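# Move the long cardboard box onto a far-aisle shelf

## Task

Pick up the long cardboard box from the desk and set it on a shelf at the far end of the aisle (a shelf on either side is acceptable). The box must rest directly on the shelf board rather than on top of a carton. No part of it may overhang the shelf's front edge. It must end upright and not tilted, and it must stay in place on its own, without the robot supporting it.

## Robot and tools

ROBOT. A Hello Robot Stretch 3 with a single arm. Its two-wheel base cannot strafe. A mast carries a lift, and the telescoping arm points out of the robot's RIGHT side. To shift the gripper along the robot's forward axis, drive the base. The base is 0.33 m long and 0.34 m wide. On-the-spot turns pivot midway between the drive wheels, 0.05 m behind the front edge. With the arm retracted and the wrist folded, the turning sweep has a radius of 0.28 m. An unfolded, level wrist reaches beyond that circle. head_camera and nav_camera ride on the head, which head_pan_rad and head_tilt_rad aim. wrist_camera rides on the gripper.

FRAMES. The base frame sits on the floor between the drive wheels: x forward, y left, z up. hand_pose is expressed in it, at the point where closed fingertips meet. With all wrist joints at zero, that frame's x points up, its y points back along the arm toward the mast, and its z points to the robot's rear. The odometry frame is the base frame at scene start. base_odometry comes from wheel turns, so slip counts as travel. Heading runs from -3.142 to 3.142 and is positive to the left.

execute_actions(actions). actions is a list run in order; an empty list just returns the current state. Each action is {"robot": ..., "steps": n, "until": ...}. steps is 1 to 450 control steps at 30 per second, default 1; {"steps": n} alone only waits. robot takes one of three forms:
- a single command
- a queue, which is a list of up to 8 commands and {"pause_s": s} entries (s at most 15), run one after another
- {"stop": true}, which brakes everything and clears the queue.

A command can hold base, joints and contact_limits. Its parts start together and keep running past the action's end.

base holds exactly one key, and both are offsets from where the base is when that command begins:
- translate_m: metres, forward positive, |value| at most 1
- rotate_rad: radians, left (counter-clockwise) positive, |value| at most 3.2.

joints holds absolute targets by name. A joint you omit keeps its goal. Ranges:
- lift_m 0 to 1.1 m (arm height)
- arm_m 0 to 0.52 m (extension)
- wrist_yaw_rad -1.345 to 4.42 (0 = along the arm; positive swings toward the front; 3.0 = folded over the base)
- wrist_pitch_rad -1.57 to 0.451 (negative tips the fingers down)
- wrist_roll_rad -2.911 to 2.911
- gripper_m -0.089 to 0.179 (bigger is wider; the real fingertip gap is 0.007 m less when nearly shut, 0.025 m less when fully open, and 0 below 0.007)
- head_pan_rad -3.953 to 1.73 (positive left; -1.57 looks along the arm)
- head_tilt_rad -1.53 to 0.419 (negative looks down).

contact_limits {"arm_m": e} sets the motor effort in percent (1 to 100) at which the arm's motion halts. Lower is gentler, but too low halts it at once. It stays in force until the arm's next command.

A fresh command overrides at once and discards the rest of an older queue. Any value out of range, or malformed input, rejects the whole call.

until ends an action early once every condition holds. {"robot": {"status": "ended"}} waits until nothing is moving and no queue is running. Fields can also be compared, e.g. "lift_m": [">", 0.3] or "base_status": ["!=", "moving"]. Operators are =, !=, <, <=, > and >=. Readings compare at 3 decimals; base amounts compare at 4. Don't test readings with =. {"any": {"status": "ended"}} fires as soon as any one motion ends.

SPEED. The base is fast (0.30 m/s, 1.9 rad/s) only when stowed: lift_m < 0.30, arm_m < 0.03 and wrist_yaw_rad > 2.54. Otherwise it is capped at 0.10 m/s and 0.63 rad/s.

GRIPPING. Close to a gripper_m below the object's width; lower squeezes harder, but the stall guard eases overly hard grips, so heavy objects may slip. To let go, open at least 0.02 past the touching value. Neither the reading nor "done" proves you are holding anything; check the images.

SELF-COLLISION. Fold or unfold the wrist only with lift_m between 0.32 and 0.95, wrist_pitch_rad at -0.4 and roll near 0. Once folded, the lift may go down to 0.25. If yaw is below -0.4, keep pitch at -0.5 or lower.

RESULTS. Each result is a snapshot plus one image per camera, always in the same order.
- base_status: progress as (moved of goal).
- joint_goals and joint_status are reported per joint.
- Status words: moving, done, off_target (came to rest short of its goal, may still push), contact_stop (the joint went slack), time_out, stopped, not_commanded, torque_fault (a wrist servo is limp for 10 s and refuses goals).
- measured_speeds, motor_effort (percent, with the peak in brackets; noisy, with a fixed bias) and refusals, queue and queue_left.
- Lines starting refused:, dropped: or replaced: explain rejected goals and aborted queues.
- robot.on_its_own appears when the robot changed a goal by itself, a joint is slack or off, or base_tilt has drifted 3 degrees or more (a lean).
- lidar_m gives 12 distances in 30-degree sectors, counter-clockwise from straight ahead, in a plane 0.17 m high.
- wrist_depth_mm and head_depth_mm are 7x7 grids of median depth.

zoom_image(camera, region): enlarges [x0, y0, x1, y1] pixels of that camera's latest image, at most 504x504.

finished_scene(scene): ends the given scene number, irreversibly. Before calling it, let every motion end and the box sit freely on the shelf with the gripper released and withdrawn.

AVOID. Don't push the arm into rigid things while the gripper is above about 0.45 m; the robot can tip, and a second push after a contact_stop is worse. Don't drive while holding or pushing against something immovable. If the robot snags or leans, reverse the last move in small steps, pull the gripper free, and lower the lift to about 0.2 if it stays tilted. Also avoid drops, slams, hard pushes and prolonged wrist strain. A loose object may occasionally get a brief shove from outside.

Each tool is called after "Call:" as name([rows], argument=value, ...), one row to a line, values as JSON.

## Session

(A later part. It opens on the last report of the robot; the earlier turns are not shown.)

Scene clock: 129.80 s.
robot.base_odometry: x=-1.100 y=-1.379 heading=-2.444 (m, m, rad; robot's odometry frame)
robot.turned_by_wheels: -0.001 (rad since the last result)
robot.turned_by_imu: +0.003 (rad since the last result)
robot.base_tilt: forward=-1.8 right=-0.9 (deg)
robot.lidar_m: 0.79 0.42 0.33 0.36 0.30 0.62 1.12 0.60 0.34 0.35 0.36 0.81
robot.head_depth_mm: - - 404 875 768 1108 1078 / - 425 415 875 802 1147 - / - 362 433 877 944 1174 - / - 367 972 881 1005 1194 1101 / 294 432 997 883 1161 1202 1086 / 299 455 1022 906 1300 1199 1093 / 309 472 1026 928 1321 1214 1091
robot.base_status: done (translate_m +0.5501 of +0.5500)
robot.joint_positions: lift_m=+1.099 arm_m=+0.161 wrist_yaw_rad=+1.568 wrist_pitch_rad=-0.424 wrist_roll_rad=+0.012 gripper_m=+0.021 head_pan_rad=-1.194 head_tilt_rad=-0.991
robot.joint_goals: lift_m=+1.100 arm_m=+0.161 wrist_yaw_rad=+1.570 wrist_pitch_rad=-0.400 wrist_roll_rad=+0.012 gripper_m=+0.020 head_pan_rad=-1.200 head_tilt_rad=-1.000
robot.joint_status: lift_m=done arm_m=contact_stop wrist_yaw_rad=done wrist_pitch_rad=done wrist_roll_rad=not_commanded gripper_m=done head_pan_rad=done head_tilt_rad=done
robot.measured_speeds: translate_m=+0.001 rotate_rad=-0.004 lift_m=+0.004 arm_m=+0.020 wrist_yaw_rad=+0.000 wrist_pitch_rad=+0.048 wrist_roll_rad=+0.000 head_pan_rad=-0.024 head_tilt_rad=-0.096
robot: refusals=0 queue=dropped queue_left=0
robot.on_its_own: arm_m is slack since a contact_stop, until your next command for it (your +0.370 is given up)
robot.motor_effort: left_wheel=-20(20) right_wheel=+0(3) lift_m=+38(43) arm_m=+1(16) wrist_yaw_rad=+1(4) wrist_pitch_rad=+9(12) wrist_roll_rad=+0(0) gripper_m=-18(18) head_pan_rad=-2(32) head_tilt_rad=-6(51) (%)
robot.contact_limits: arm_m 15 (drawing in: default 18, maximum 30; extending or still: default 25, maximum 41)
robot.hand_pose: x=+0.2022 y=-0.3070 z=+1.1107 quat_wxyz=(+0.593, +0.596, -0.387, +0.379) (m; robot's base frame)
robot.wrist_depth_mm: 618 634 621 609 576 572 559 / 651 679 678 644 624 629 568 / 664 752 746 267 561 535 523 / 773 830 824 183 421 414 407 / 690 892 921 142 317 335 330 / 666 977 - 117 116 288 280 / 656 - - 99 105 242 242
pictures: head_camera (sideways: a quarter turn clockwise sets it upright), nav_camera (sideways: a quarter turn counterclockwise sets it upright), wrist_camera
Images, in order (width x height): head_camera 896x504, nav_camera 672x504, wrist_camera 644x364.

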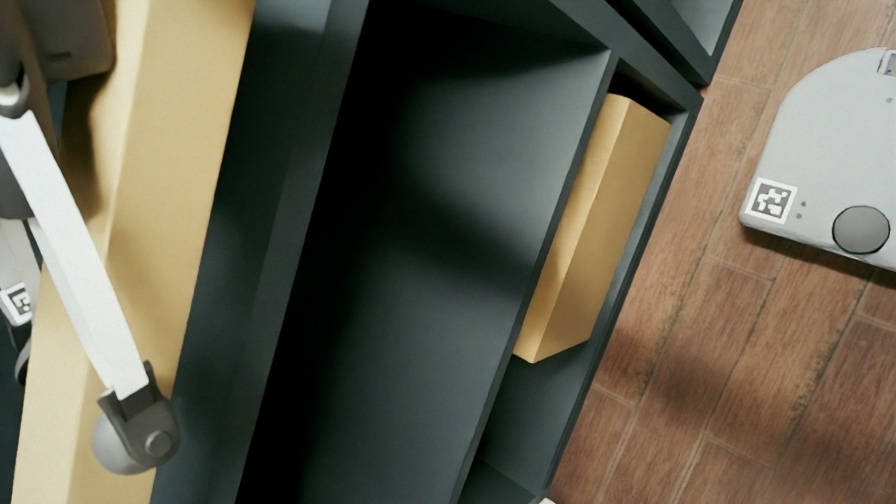

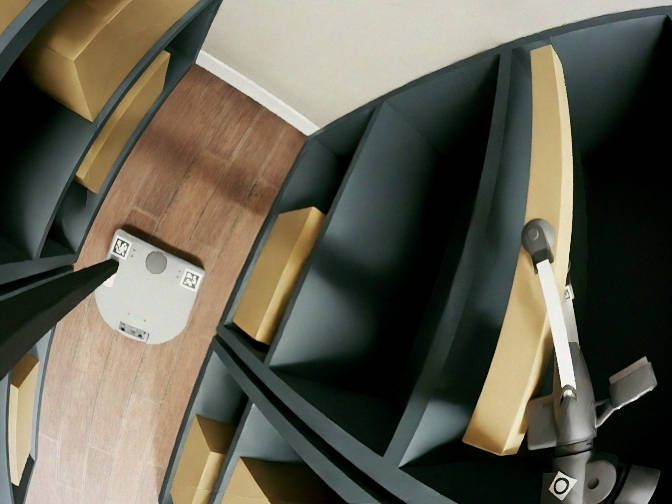

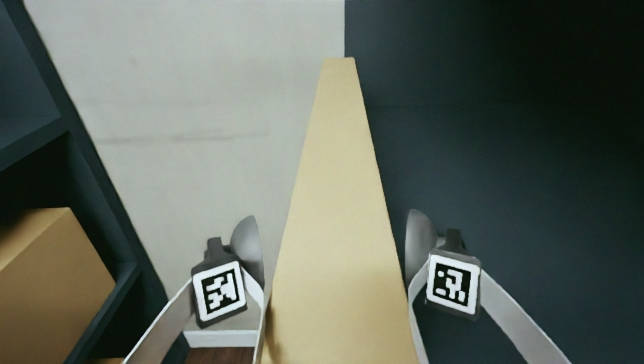

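Call:
execute_actions([
  {"robot":[{"joints":{"arm_m":0.05,"wrist_pitch_rad":-0.3}},{"base":{"translate_m":0.1}},{"joints":{"arm_m":0.37},"contact_limits":{"arm_m":15}}],"steps":450,"until":{"robot":{"queue":["!=","running"]}}},
])

Scene clock: 142.63 s.
robot.base_odometry: x=-1.177 y=-1.443 heading=-2.444 (m, m, rad; robot's odometry frame)
robot.turned_by_wheels: +0.000 (rad since the last result)
robot.turned_by_imu: -0.018 (rad since the last result)
robot.base_tilt: forward=-1.7 right=-0.2 (deg)
robot.lidar_m: 0.69 0.42 0.31 0.31 0.36 0.41 1.19 0.68 0.36 0.35 0.36 0.71
robot.head_depth_mm: 538 446 395 857 776 1099 1079 / 540 448 408 865 798 1143 - / 543 450 419 870 812 1177 - / 547 452 944 874 987 1200 1096 / 550 455 970 877 1247 1190 1090 / 555 456 992 895 1298 1198 1086 / 557 468 985 917 1287 1203 1095
robot.base_status: done (translate_m +0.1000 of +0.1000)
robot.joint_positions: lift_m=+1.100 arm_m=+0.370 wrist_yaw_rad=+1.590 wrist_pitch_rad=-0.336 wrist_roll_rad=+0.004 gripper_m=+0.021 head_pan_rad=-1.194 head_tilt_rad=-0.991
robot.joint_goals: lift_m=+1.100 arm_m=+0.370 wrist_yaw_rad=+1.570 wrist_pitch_rad=-0.300 wrist_roll_rad=+0.004 gripper_m=+0.020 head_pan_rad=-1.200 head_tilt_rad=-1.000
robot.joint_status: lift_m=done arm_m=done wrist_yaw_rad=done wrist_pitch_rad=done wrist_roll_rad=not_commanded gripper_m=done head_pan_rad=done head_tilt_rad=done
robot.measured_speeds: translate_m=+0.000 rotate_rad=+0.000 lift_m=+0.000 arm_m=+0.000 wrist_yaw_rad=+0.000 wrist_pitch_rad=+0.000 wrist_roll_rad=+0.000 head_pan_rad=+0.000 head_tilt_rad=+0.000
robot: refusals=0 queue=done queue_left=0
robot.on_its_own: wrist_yaw_rad is at rest, and its effort (-13) is outside its rest range (-12 to +12)
robot.motor_effort: left_wheel=+1(17) right_wheel=+2(3) lift_m=+35(39) arm_m=+3(7) wrist_yaw_rad=-13(14) wrist_pitch_rad=+15(16) wrist_roll_rad=+2(3) gripper_m=-15(18) head_pan_rad=-3(3) head_tilt_rad=-7(6) (%)
robot.contact_limits: arm_m 15 (drawing in: default 18, maximum 30; extending or still: default 25, maximum 41)
robot.hand_pose: x=+0.2125 y=-0.5103 z=+1.1310 quat_wxyz=(+0.572, +0.581, -0.405, +0.413) (m; robot's base frame)
robot.wrist_depth_mm: 535 530 493 479 475 463 318 / 574 576 512 519 520 484 322 / 627 627 600 552 556 487 320 / 683 680 517 207 490 451 322 / 752 756 399 153 393 372 322 / 815 829 - 125 127 306 296 / 885 292 268 107 111 260 256
pictures: head_camera (sideways: a quarter turn clockwise sets it upright), nav_camera (sideways: a quarter turn counterclockwise sets it upright), wrist_camera
Images, in order (width x height): head_camera 896x504, nav_camera 672x504, wrist_camera 644x364.

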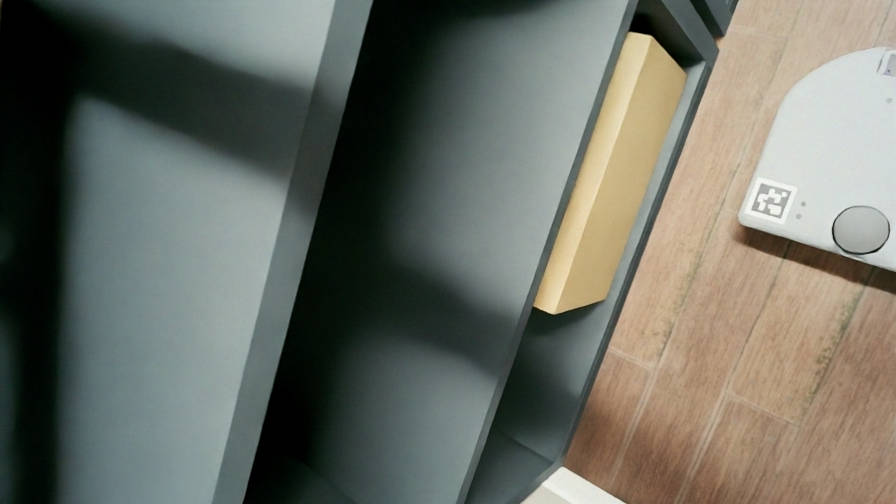

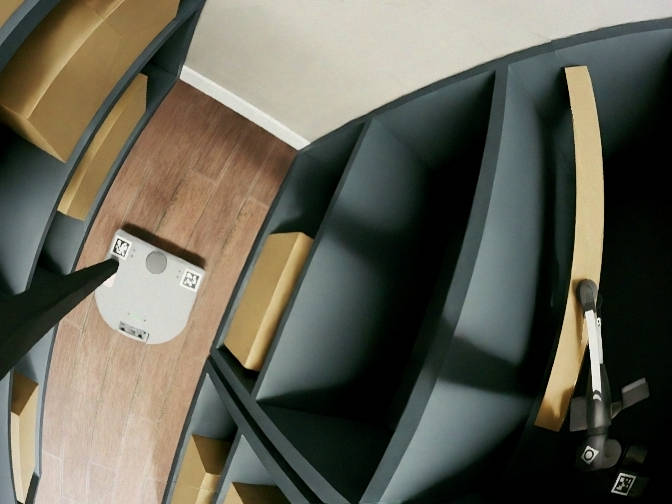

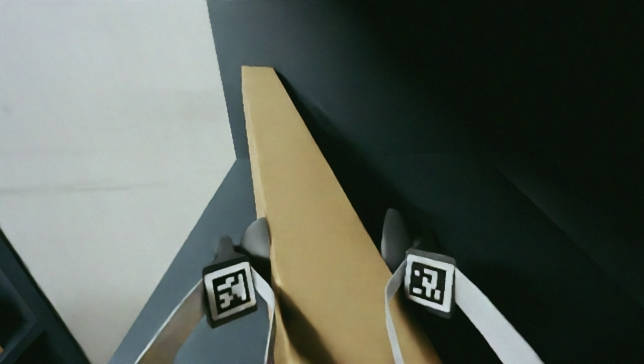

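Call:
execute_actions([
  {"robot":[{"joints":{"lift_m":1.05}},{"joints":{"gripper_m":0.1}},{"joints":{"lift_m":1.1}},{"joints":{"arm_m":0.0}}],"steps":450,"until":{"robot":{"queue":["!=","running"]}}},
])

Scene clock: 153.93 s.
robot.base_odometry: x=-1.177 y=-1.443 heading=-2.444 (m, m, rad; robot's odometry frame)
robot.turned_by_wheels: +0.000 (rad since the last result)
robot.turned_by_imu: +0.000 (rad since the last result)
robot.base_tilt: forward=-1.6 right=-0.2 (deg)
robot.lidar_m: 0.69 0.42 0.32 0.31 0.36 0.41 1.19 0.68 0.36 0.35 0.36 0.71
robot.head_depth_mm: 471 - - 850 779 1096 1072 / - - - 854 795 1141 - / - - - 857 812 1174 - / 478 - - 874 982 1194 1092 / - - - 878 1252 1206 1089 / 485 - - 894 1298 1205 1088 / 491 450 987 910 1291 1198 1093
robot.base_status: done (translate_m +0.1000 of +0.1000)
robot.joint_positions: lift_m=+1.099 arm_m=+0.000 wrist_yaw_rad=+1.572 wrist_pitch_rad=-0.320 wrist_roll_rad=+0.005 gripper_m=+0.100 head_pan_rad=-1.194 head_tilt_rad=-0.991
robot.joint_goals: lift_m=+1.100 arm_m=+0.000 wrist_yaw_rad=+1.570 wrist_pitch_rad=-0.300 wrist_roll_rad=+0.005 gripper_m=+0.100 head_pan_rad=-1.200 head_tilt_rad=-1.000
robot.joint_status: lift_m=done arm_m=done wrist_yaw_rad=done wrist_pitch_rad=done wrist_roll_rad=not_commanded gripper_m=done head_pan_rad=done head_tilt_rad=done
robot.measured_speeds: translate_m=+0.000 rotate_rad=+0.000 lift_m=+0.000 arm_m=+0.000 wrist_yaw_rad=+0.000 wrist_pitch_rad=+0.000 wrist_roll_rad=+0.000 head_pan_rad=+0.000 head_tilt_rad=+0.000
robot: refusals=0 queue=done queue_left=0
robot.motor_effort: left_wheel=+1(1) right_wheel=+0(2) lift_m=+43(47) arm_m=-2(3) wrist_yaw_rad=-1(13) wrist_pitch_rad=+8(15) wrist_roll_rad=+2(2) gripper_m=+0(79) head_pan_rad=-3(2) head_tilt_rad=-6(6) (%)
robot.hand_pose: x=+0.2143 y=-0.1451 z=+1.1347 quat_wxyz=(+0.572, +0.574, -0.415, +0.413) (m; robot's base frame)
robot.wrist_depth_mm: 507 540 535 537 520 485 483 / 529 570 572 568 562 521 523 / 566 622 620 617 595 551 562 / 568 660 685 666 650 450 455 / 590 703 716 734 720 402 347 / 596 731 815 806 778 324 309 / 515 669 886 896 792 748 262
pictures: head_camera (sideways: a quarter turn clockwise sets it upright), nav_camera (sideways: a quarter turn counterclockwise sets it upright), wrist_camera
Images, in order (width x height): head_camera 896x504, nav_camera 672x504, wrist_camera 644x364.

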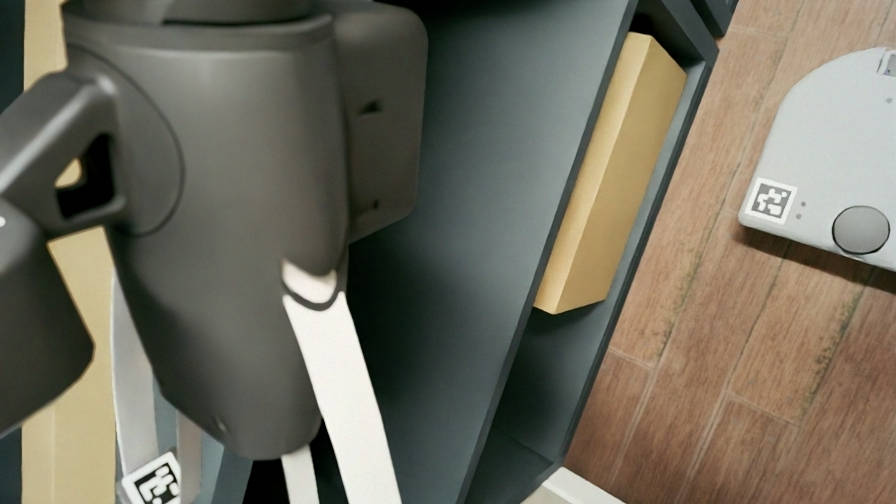

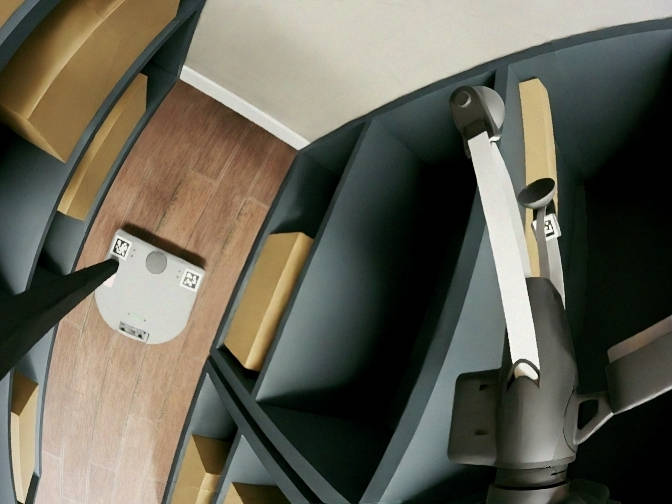

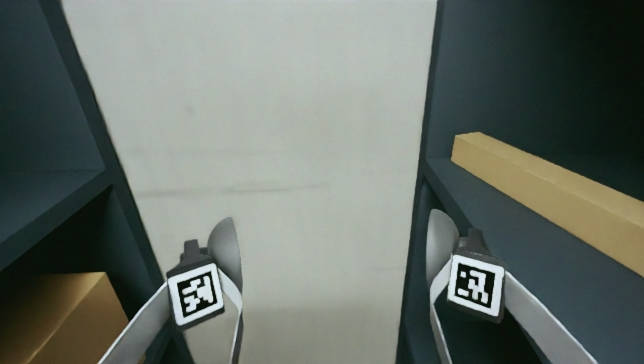

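Zooming in to check where the box's ends sit relative to the shelf's front edge before finishing.

Call:
zoom_image(camera="nav_camera", region=[440, 30, 672, 330])

Call:
zoom_image(camera="wrist_camera", region=[380, 80, 644, 300])

Region (440, 30, 672, 330) of nav_camera's 672x504 image, scaled by 1.680, with more detail than that image has; it fills the left 390 columns of this view, and the rest is white.

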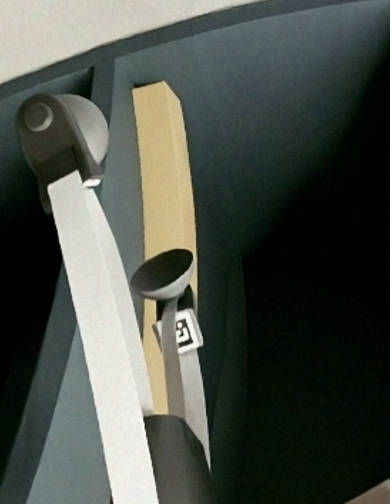

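Region (380, 80, 644, 300) of wrist_camera's 644x364 image, scaled by 1.909.

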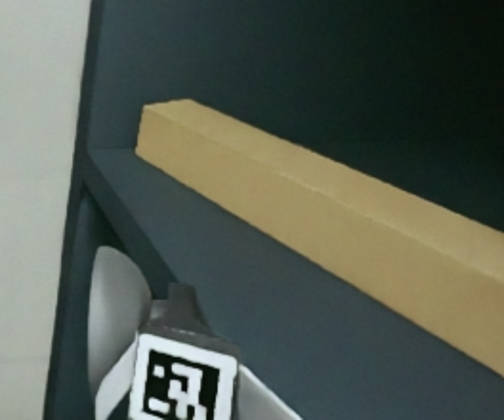

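The far end sits inside the edge, and a strip of bare board shows in front of it. The near end isn't in either view, so I'll turn the head to check it.

Call:
execute_actions([
  {"robot":{"joints":{"head_pan_rad":-1.9,"head_tilt_rad":-0.7,"wrist_yaw_rad":3.0,"wrist_pitch_rad":-0.4,"lift_m":0.9}},"steps":120,"until":{"robot":{"status":"ended"}}},
])

Scene clock: 167.50 s.
robot.base_odometry: x=-1.177 y=-1.443 heading=-2.444 (m, m, rad; robot's odometry frame)
robot.turned_by_wheels: +0.000 (rad since the last result)
robot.turned_by_imu: +0.000 (rad since the last result)
robot.base_tilt: forward=-1.5 right=-0.2 (deg)
robot.lidar_m: 0.69 0.42 0.32 0.31 0.36 0.41 1.19 0.68 0.36 0.35 0.36 0.71
robot.head_depth_mm: 294 330 400 484 - - 1095 / 332 363 402 455 - - 1089 / 410 457 512 458 - - 1036 / 533 617 580 447 920 - - / 650 722 585 450 903 - 891 / 627 705 589 452 878 - 837 / 608 680 536 455 408 - 804
robot.base_status: done (translate_m +0.1000 of +0.1000)
robot.joint_positions: lift_m=+0.900 arm_m=+0.000 wrist_yaw_rad=+2.997 wrist_pitch_rad=-0.414 wrist_roll_rad=+0.006 gripper_m=+0.100 head_pan_rad=-1.893 head_tilt_rad=-0.705
robot.joint_goals: lift_m=+0.900 arm_m=+0.000 wrist_yaw_rad=+3.000 wrist_pitch_rad=-0.400 wrist_roll_rad=+0.006 gripper_m=+0.100 head_pan_rad=-1.900 head_tilt_rad=-0.700
robot.joint_status: lift_m=done arm_m=done wrist_yaw_rad=done wrist_pitch_rad=done wrist_roll_rad=not_commanded gripper_m=done head_pan_rad=done head_tilt_rad=done
robot.measured_speeds: translate_m=+0.000 rotate_rad=+0.000 lift_m=+0.000 arm_m=+0.000 wrist_yaw_rad=+0.000 wrist_pitch_rad=+0.000 wrist_roll_rad=+0.000 head_pan_rad=+0.000 head_tilt_rad=+0.000
robot: refusals=0 queue=done queue_left=0
robot.motor_effort: left_wheel=+1(1) right_wheel=-1(1) lift_m=+27(44) arm_m=-1(2) wrist_yaw_rad=+2(4) wrist_pitch_rad=+6(8) wrist_roll_rad=+2(2) gripper_m=+0(1) head_pan_rad=-3(32) head_tilt_rad=+3(30) (%)
robot.hand_pose: x=+0.0111 y=+0.0774 z=+0.9139 quat_wxyz=(+0.195, +0.702, +0.095, +0.678) (m; robot's base frame)
robot.wrist_depth_mm: 275 - 295 302 312 321 333 / 286 - 736 767 797 796 635 / 314 - 807 815 531 510 507 / 342 356 864 854 442 461 485 / 395 401 740 692 479 519 561 / 604 438 596 592 550 579 615 / 532 529 548 682 694 733 711
pictures: head_camera (sideways: a quarter turn clockwise sets it upright), nav_camera (sideways: a quarter turn counterclockwise sets it upright), wrist_camera
Images, in order (width x height): head_camera 896x504, nav_camera 672x504, wrist_camera 644x364.

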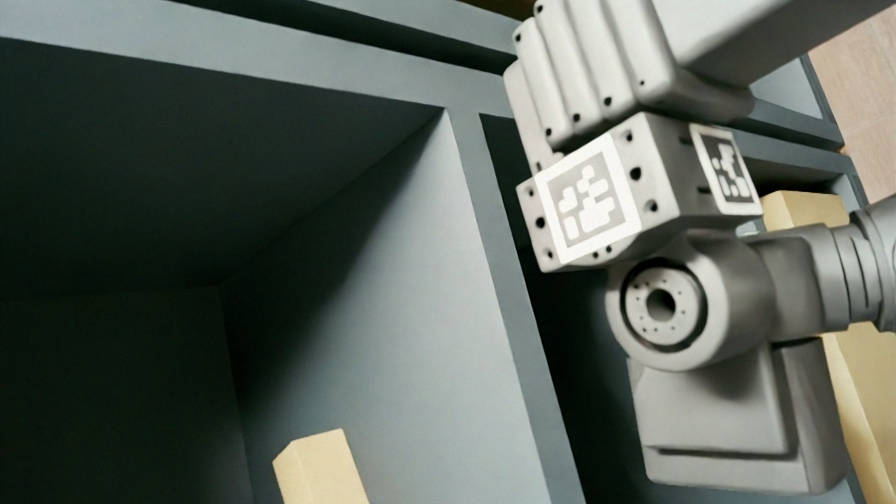

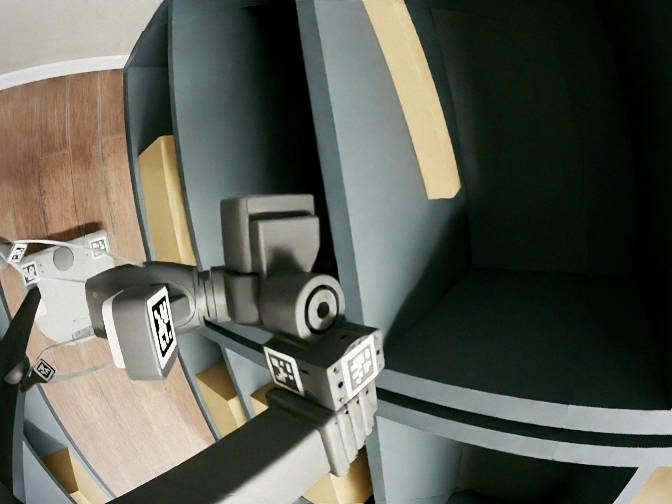

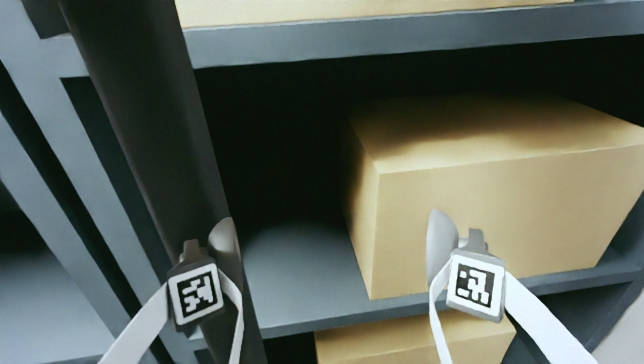

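I checked both ends of the box and neither sticks out past the shelf's front edge. The near end sits well back on the bare board, no carton is under it, and the robot is no longer holding it.

Call:
finished_scene(scene=2)

The scene is finished: the task was done.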